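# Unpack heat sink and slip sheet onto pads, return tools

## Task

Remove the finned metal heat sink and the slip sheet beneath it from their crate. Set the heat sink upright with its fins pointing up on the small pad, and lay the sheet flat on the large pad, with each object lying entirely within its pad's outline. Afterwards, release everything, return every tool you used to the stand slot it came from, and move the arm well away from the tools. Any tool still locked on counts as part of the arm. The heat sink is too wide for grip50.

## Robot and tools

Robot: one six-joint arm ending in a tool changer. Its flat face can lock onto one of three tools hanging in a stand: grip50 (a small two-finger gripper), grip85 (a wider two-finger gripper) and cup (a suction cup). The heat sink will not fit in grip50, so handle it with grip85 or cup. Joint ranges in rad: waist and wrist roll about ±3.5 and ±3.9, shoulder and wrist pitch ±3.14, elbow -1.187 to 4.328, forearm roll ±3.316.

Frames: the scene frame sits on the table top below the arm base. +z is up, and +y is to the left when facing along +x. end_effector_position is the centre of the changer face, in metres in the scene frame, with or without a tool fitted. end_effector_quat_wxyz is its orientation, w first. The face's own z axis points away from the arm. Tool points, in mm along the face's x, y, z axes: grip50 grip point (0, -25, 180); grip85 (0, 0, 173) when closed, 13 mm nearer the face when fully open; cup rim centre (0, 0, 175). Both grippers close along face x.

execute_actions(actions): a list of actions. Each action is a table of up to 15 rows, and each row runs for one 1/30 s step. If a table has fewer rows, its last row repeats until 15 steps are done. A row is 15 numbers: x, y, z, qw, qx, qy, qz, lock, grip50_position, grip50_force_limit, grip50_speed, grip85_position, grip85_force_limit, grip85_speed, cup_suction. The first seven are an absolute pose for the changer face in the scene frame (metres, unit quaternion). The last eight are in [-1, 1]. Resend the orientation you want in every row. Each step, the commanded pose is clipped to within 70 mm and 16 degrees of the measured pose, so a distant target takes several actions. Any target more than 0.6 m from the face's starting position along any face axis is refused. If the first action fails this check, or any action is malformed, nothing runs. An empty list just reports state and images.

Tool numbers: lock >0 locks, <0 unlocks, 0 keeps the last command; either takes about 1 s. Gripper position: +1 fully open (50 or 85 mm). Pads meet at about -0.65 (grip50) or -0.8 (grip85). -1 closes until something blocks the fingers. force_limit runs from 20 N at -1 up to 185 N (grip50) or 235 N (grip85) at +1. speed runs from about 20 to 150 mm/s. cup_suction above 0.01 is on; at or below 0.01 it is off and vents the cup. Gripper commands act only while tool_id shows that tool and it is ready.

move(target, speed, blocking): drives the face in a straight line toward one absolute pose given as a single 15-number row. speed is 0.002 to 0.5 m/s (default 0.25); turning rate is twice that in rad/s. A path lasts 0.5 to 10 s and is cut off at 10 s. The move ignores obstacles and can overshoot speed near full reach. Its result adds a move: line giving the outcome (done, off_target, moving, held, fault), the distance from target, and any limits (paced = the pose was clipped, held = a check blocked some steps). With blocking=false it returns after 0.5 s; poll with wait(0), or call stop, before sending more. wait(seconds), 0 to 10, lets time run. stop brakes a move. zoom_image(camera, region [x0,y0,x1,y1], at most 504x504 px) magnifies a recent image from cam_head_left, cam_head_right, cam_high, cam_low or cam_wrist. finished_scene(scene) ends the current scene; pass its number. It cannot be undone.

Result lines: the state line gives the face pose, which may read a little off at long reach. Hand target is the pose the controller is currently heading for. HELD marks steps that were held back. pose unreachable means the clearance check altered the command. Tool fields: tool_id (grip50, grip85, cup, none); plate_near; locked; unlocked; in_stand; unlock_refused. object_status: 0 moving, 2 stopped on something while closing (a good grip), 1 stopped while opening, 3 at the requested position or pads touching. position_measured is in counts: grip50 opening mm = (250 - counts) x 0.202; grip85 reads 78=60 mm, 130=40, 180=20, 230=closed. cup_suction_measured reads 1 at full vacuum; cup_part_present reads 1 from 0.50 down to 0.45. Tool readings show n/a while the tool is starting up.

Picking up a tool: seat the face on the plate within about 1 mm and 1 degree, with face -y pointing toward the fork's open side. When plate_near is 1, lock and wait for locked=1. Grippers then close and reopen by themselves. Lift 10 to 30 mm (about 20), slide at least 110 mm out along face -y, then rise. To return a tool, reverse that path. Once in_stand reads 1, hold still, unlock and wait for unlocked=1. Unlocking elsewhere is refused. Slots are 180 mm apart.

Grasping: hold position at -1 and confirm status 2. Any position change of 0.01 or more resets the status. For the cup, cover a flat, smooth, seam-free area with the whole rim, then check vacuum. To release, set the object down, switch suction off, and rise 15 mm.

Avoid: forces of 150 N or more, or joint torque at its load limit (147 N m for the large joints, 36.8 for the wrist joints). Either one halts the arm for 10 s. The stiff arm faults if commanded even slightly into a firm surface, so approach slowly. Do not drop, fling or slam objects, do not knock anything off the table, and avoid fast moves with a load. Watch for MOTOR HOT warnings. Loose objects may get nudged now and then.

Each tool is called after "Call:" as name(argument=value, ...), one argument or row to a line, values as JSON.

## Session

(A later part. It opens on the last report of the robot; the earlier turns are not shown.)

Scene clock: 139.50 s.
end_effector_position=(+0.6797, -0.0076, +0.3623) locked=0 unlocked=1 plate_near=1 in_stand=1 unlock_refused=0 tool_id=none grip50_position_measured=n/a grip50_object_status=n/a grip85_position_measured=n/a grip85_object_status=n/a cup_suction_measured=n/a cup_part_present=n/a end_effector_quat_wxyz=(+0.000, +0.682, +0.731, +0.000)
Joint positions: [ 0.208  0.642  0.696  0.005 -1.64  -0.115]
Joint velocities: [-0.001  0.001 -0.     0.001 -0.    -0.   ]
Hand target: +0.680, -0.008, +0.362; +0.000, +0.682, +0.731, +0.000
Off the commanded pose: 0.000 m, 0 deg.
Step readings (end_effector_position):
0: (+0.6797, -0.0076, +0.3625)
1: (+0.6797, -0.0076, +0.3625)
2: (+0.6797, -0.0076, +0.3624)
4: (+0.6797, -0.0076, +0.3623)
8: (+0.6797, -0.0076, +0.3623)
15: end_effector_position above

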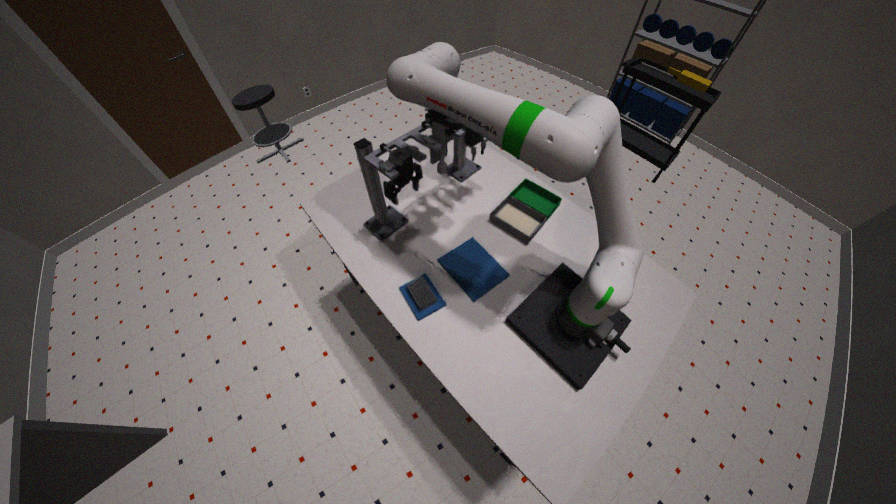

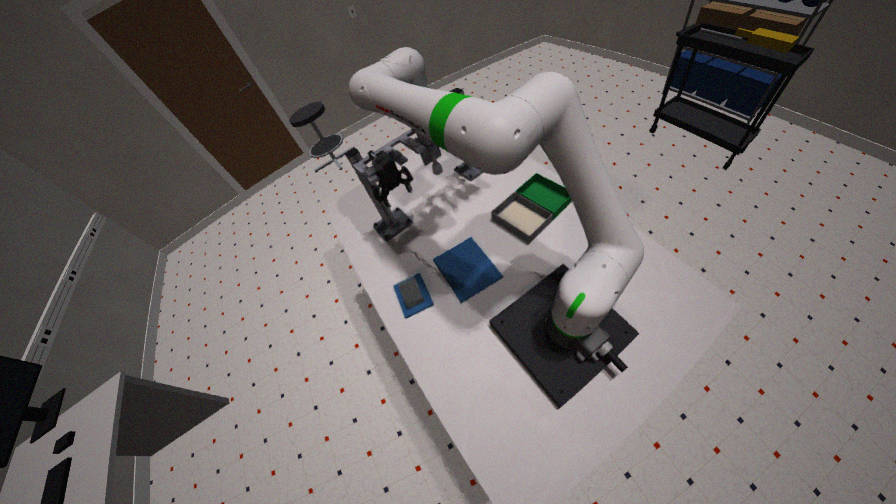

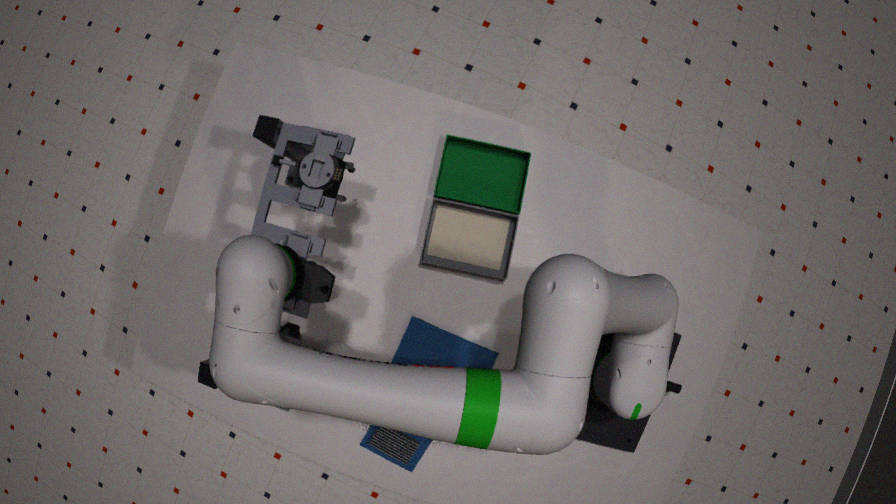

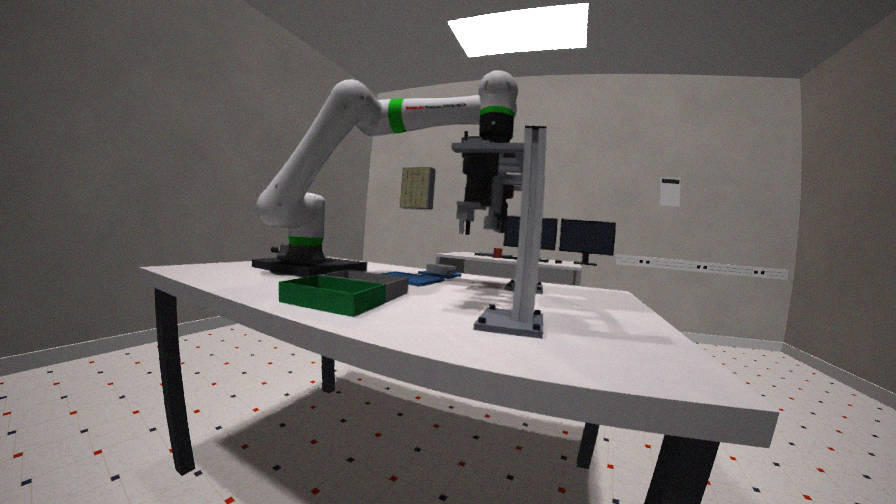

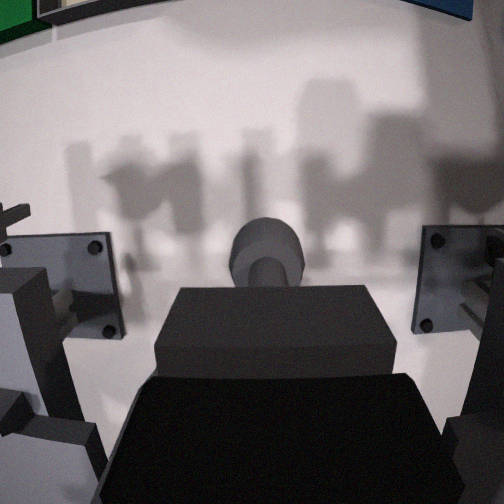

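Call:
execute_actions(
  actions=[
    [[0.6797,-0.0076,0.3623,0,0.682,0.7314,0,1,0,0,0,1,0,0,0]],
    [[0.6797,-0.0076,0.3623,0,0.682,0.7314,0,1,0,0,0,1,0,0,0]],
    [[0.6797,-0.0076,0.3623,0,0.682,0.7314,0,1,0,0,0,1,0,0,0]],
  ],
)

Call:
move(
  target=[0.6797,-0.0076,0.382,0,0.682,0.7314,0,0,0,0,0,1,0,0,0],
  speed=0.03,
)

Call:
move(
  target=[0.535,-0.0177,0.382,0,0.682,0.7314,0,0,0,0,0,1,0,0,0],
  speed=0.1,
)

Call:
move(
  target=[0.411,-0.175,0.27,0,0.656,0.755,0,0,0,0,0,1,0,0,0],
)

Scene clock: 148.27 s.
end_effector_position=(+0.6797, -0.0076, +0.3623) locked=1 unlocked=0 plate_near=1 in_stand=1 unlock_refused=0 tool_id=cup grip50_position_measured=n/a grip50_object_status=n/a grip85_position_measured=n/a grip85_object_status=n/a cup_suction_measured=n/a cup_part_present=n/a end_effector_quat_wxyz=(-0.000, +0.682, +0.731, -0.000)
Joint positions: [ 0.208  0.642  0.697  0.005 -1.64  -0.115]
Joint velocities: [ 0.    -0.     0.    -0.001  0.     0.001]
Hand target: +0.680, -0.008, +0.362; -0.000, +0.682, +0.731, -0.000
Off the commanded pose: 0.000 m, 0 deg.
Step readings (end_effector_position; steps 1 to 15: 1st action; 16 to 30: 2nd action; 31 to 45: 3rd action):
0: (+0.6797, -0.0076, +0.3622)
1: (+0.6797, -0.0076, +0.3622)
2: (+0.6797, -0.0076, +0.3622)
4: (+0.6797, -0.0076, +0.3622)
8: (+0.6797, -0.0076, +0.3623)
15: (+0.6797, -0.0076, +0.3623)
16: (+0.6797, -0.0076, +0.3623)
17: (+0.6797, -0.0076, +0.3623)
19: (+0.6797, -0.0076, +0.3623)
23: (+0.6797, -0.0076, +0.3622)
30: (+0.6797, -0.0076, +0.3622)
31: (+0.6797, -0.0076, +0.3622)
32: (+0.6797, -0.0076, +0.3622)
34: (+0.6797, -0.0076, +0.3622)
38: (+0.6797, -0.0076, +0.3622)
45: end_effector_position above

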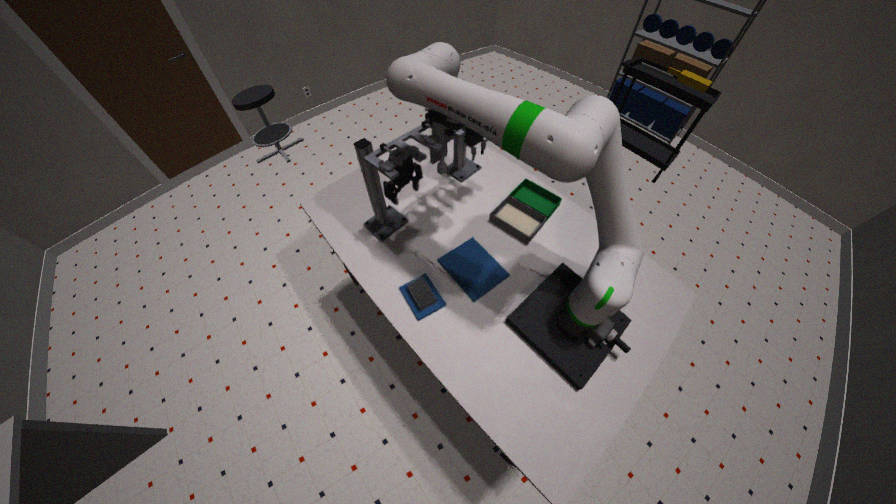

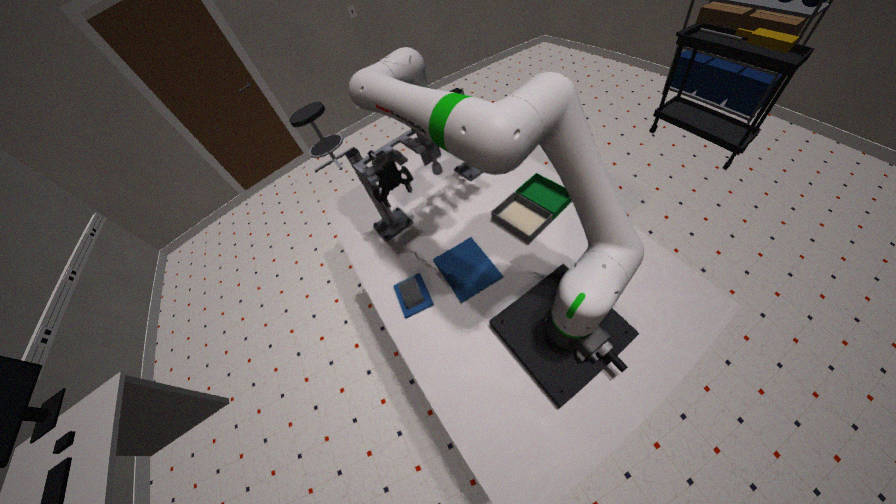

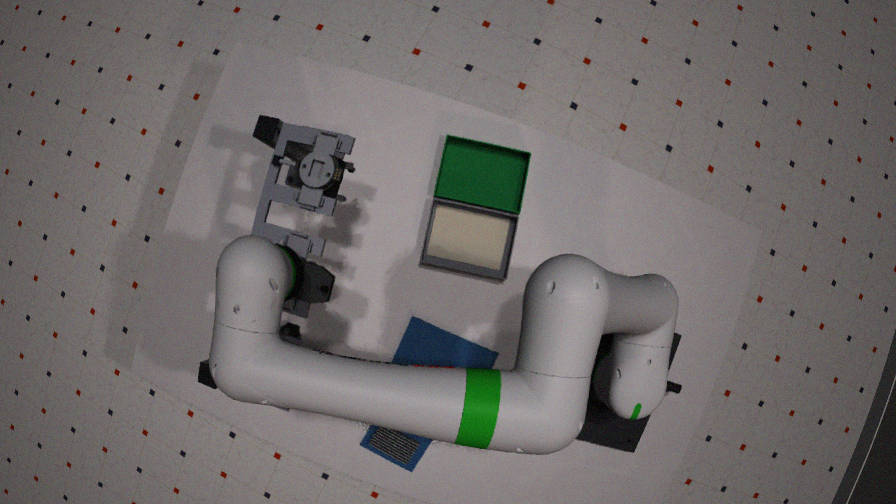

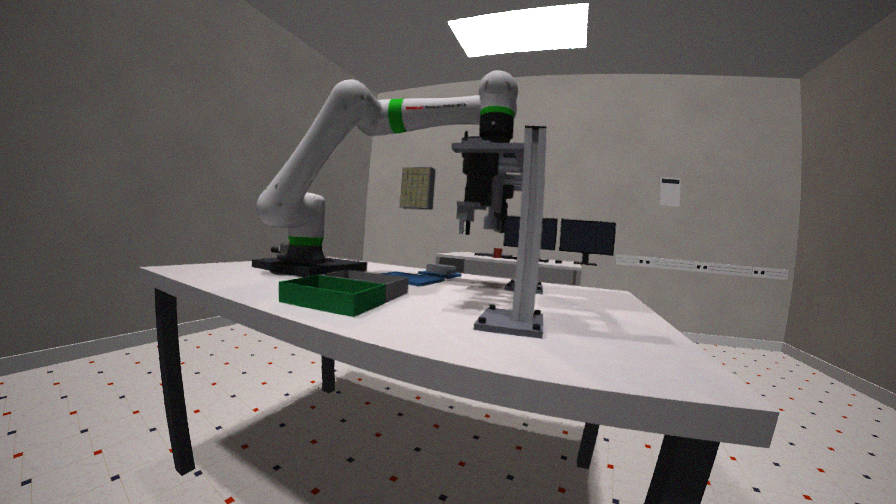

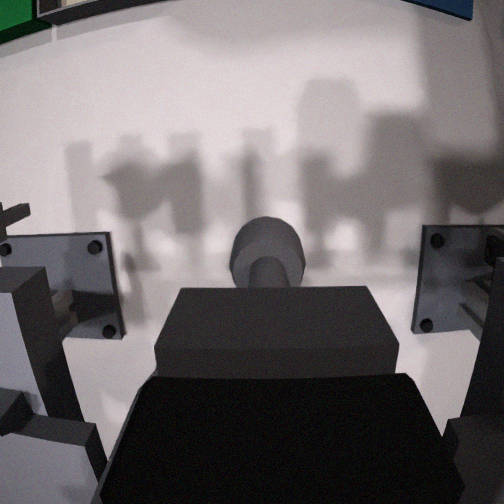

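Scene clock: 149.20 s.
end_effector_position=(+0.6797, -0.0077, +0.3820) locked=1 unlocked=0 plate_near=1 in_stand=0 unlock_refused=0 tool_id=cup grip50_position_measured=n/a grip50_object_status=n/a grip85_position_measured=n/a grip85_object_status=n/a cup_suction_measured=0.00 cup_part_present=0 end_effector_quat_wxyz=(-0.000, +0.682, +0.731, +0.000)
Joint positions: [ 0.208  0.648  0.752  0.005 -1.69  -0.115]
Joint velocities: [ 0.     0.002  0.002 -0.001 -0.002 -0.   ]
Hand target: +0.680, -0.008, +0.382; -0.000, +0.682, +0.731, +0.000
Off the commanded pose: 0.000 m, 0 deg.
move: done

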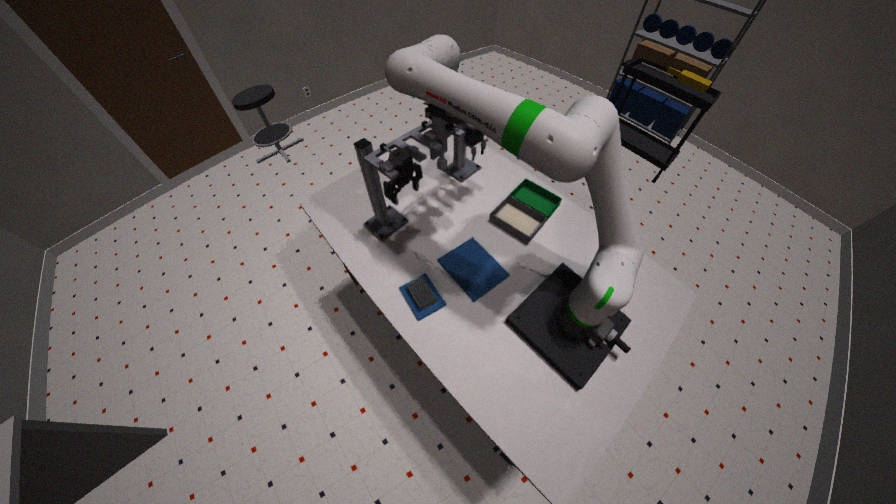

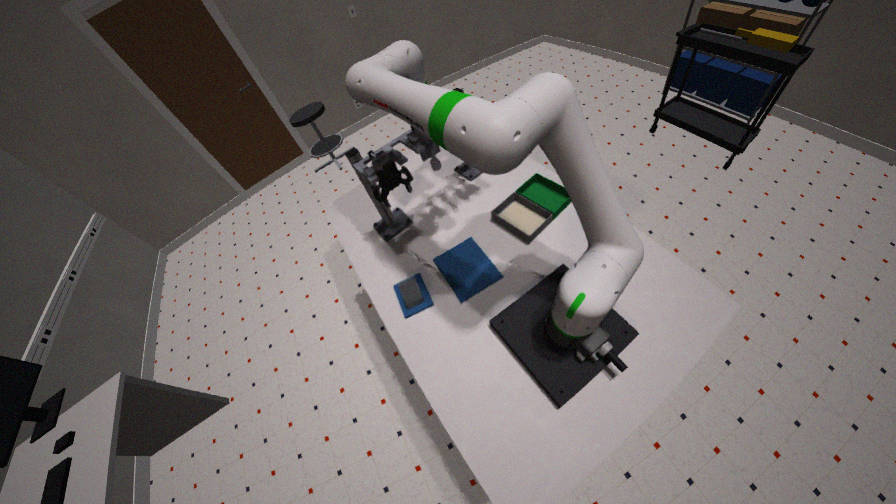

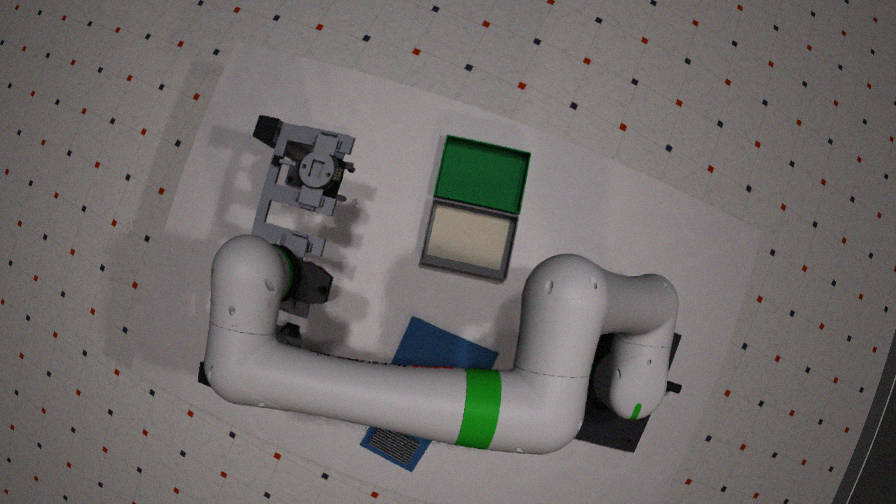

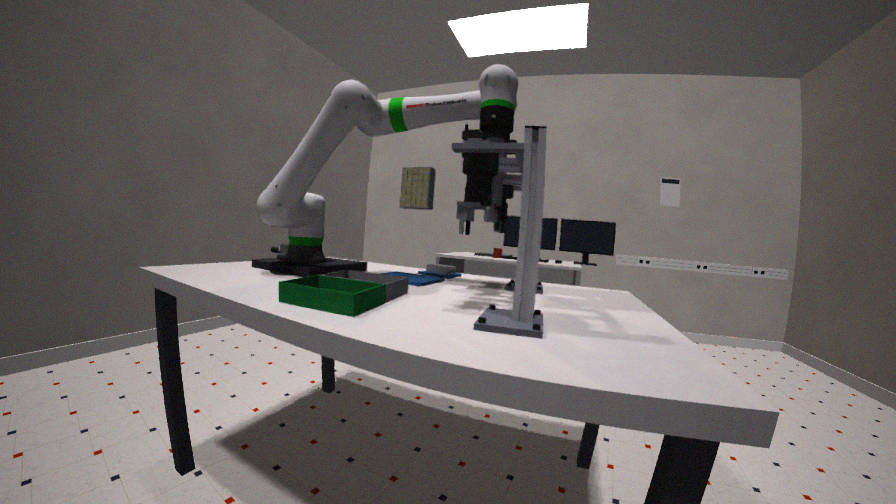

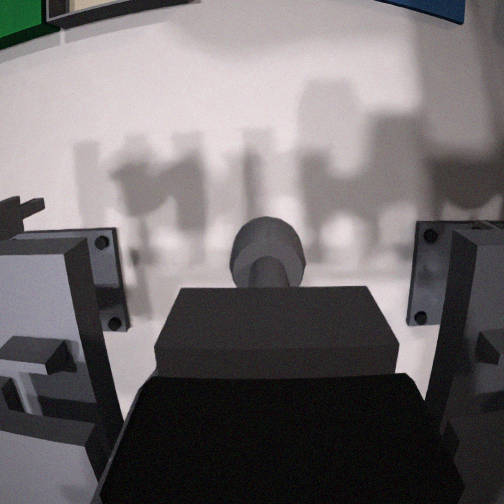

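Scene clock: 151.00 s.
end_effector_position=(+0.5353, -0.0177, +0.3821) locked=1 unlocked=0 plate_near=1 in_stand=0 unlock_refused=0 tool_id=cup grip50_position_measured=n/a grip50_object_status=n/a grip85_position_measured=n/a grip85_object_status=n/a cup_suction_measured=0.00 cup_part_present=0 end_effector_quat_wxyz=(-0.000, +0.682, +0.731, -0.000)
Joint positions: [ 0.24   0.242  0.185  0.005 -1.53  -0.147]
Joint velocities: [ 0.001 -0.002 -0.001 -0.001  0.001  0.001]
Hand target: +0.535, -0.018, +0.382; +0.000, +0.682, +0.731, +0.000
Off the commanded pose: 0.000 m, 0 deg.
move: done

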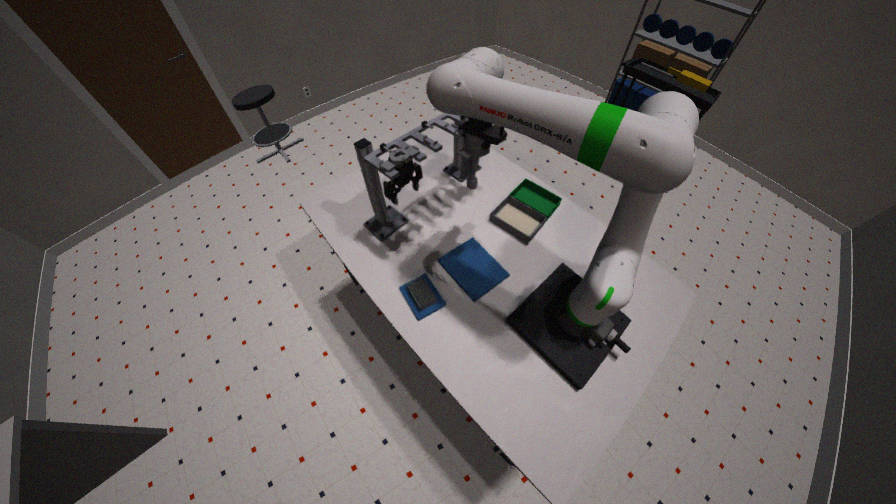

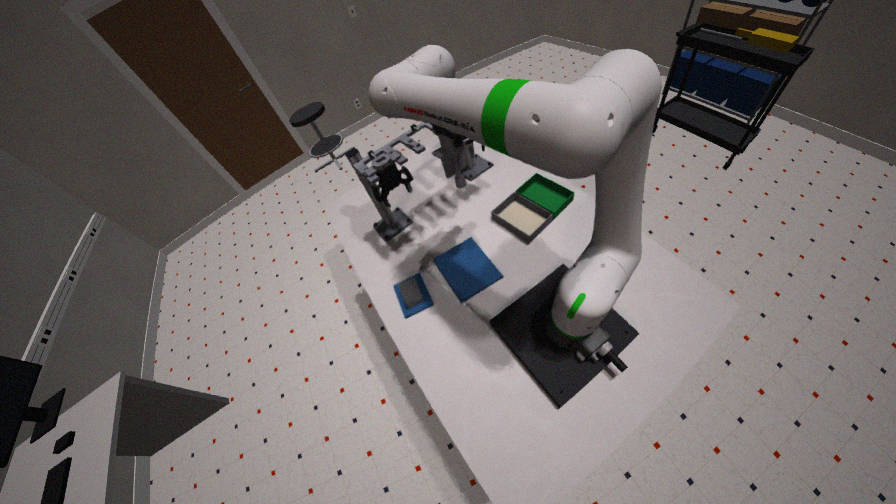

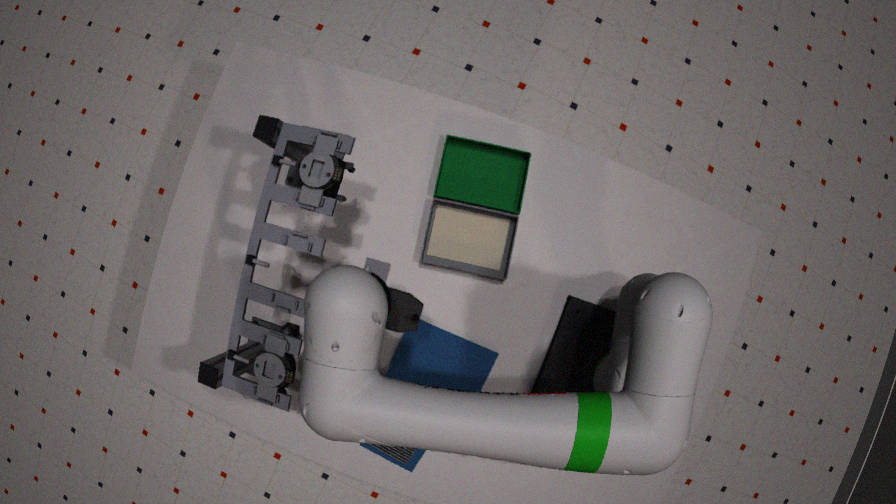

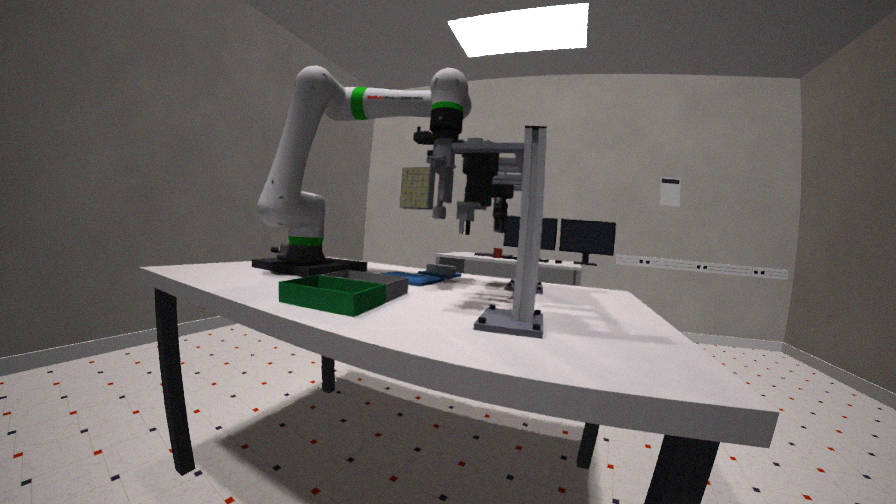

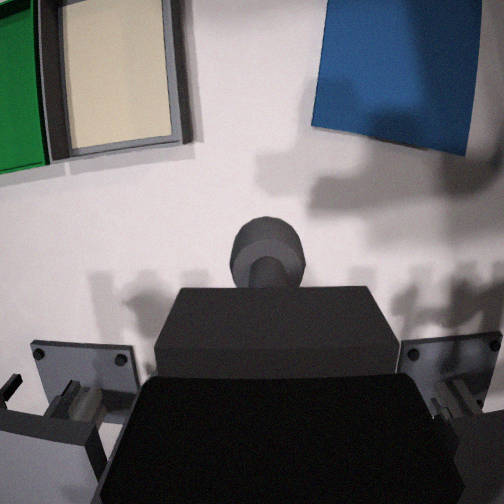

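Scene clock: 152.37 s.
end_effector_position=(+0.4112, -0.1752, +0.2702) locked=1 unlocked=0 plate_near=1 in_stand=0 unlock_refused=0 tool_id=cup grip50_position_measured=n/a grip50_object_status=n/a grip85_position_measured=n/a grip85_object_status=n/a cup_suction_measured=0.00 cup_part_present=0 end_effector_quat_wxyz=(+0.000, +0.656, +0.755, -0.000)
Joint positions: [-0.076  0.066 -0.278  0.01  -1.24   0.235]
Joint velocities: [-0.002  0.001 -0.    -0.002  0.     0.001]
Hand target: +0.411, -0.175, +0.270; -0.000, +0.656, +0.755, -0.000
Off the commanded pose: 0.000 m, 0 deg.
move: done

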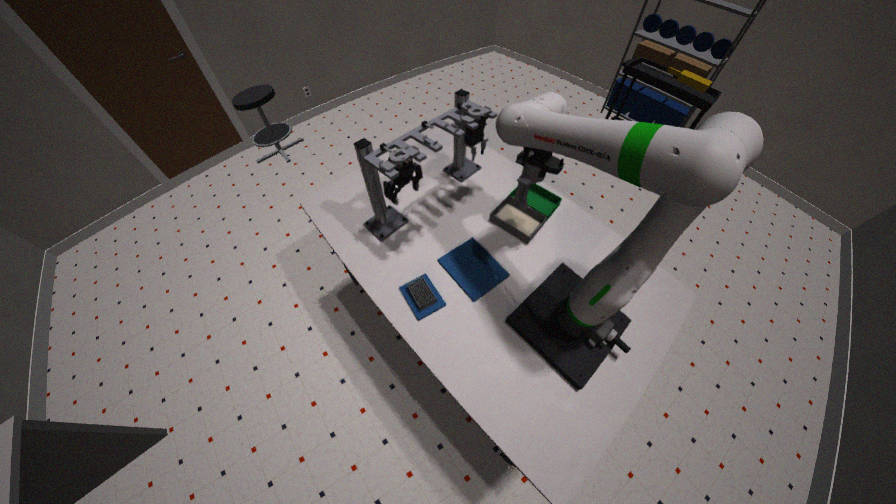

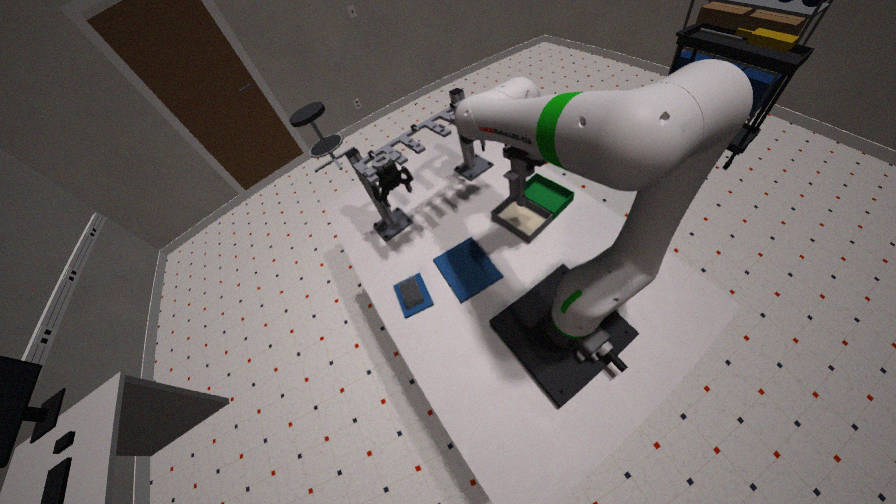

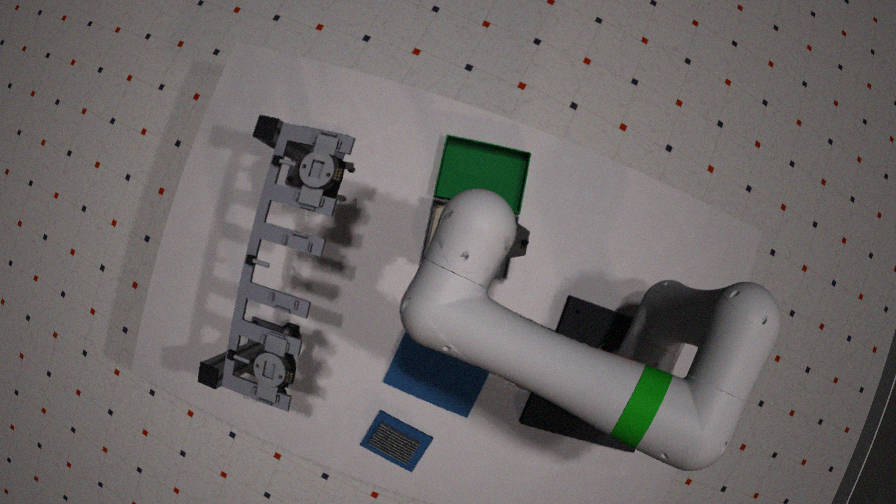

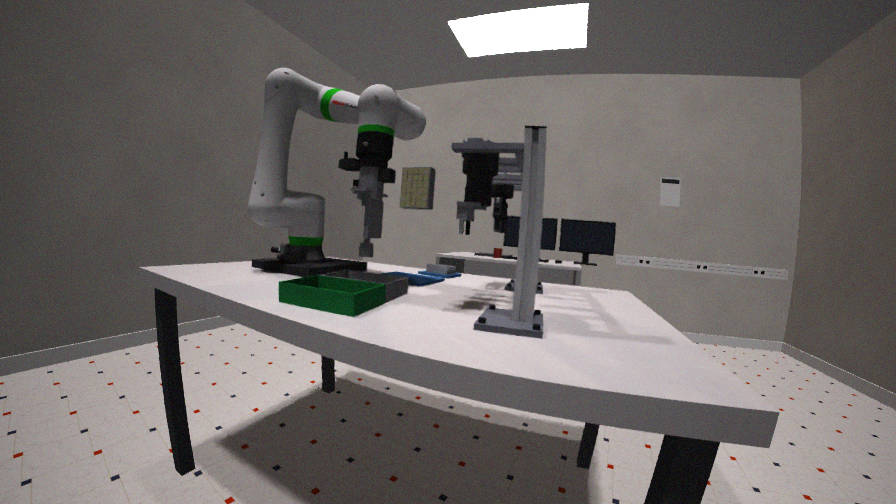

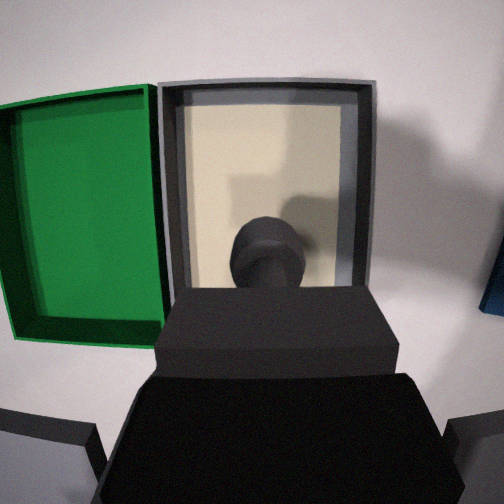

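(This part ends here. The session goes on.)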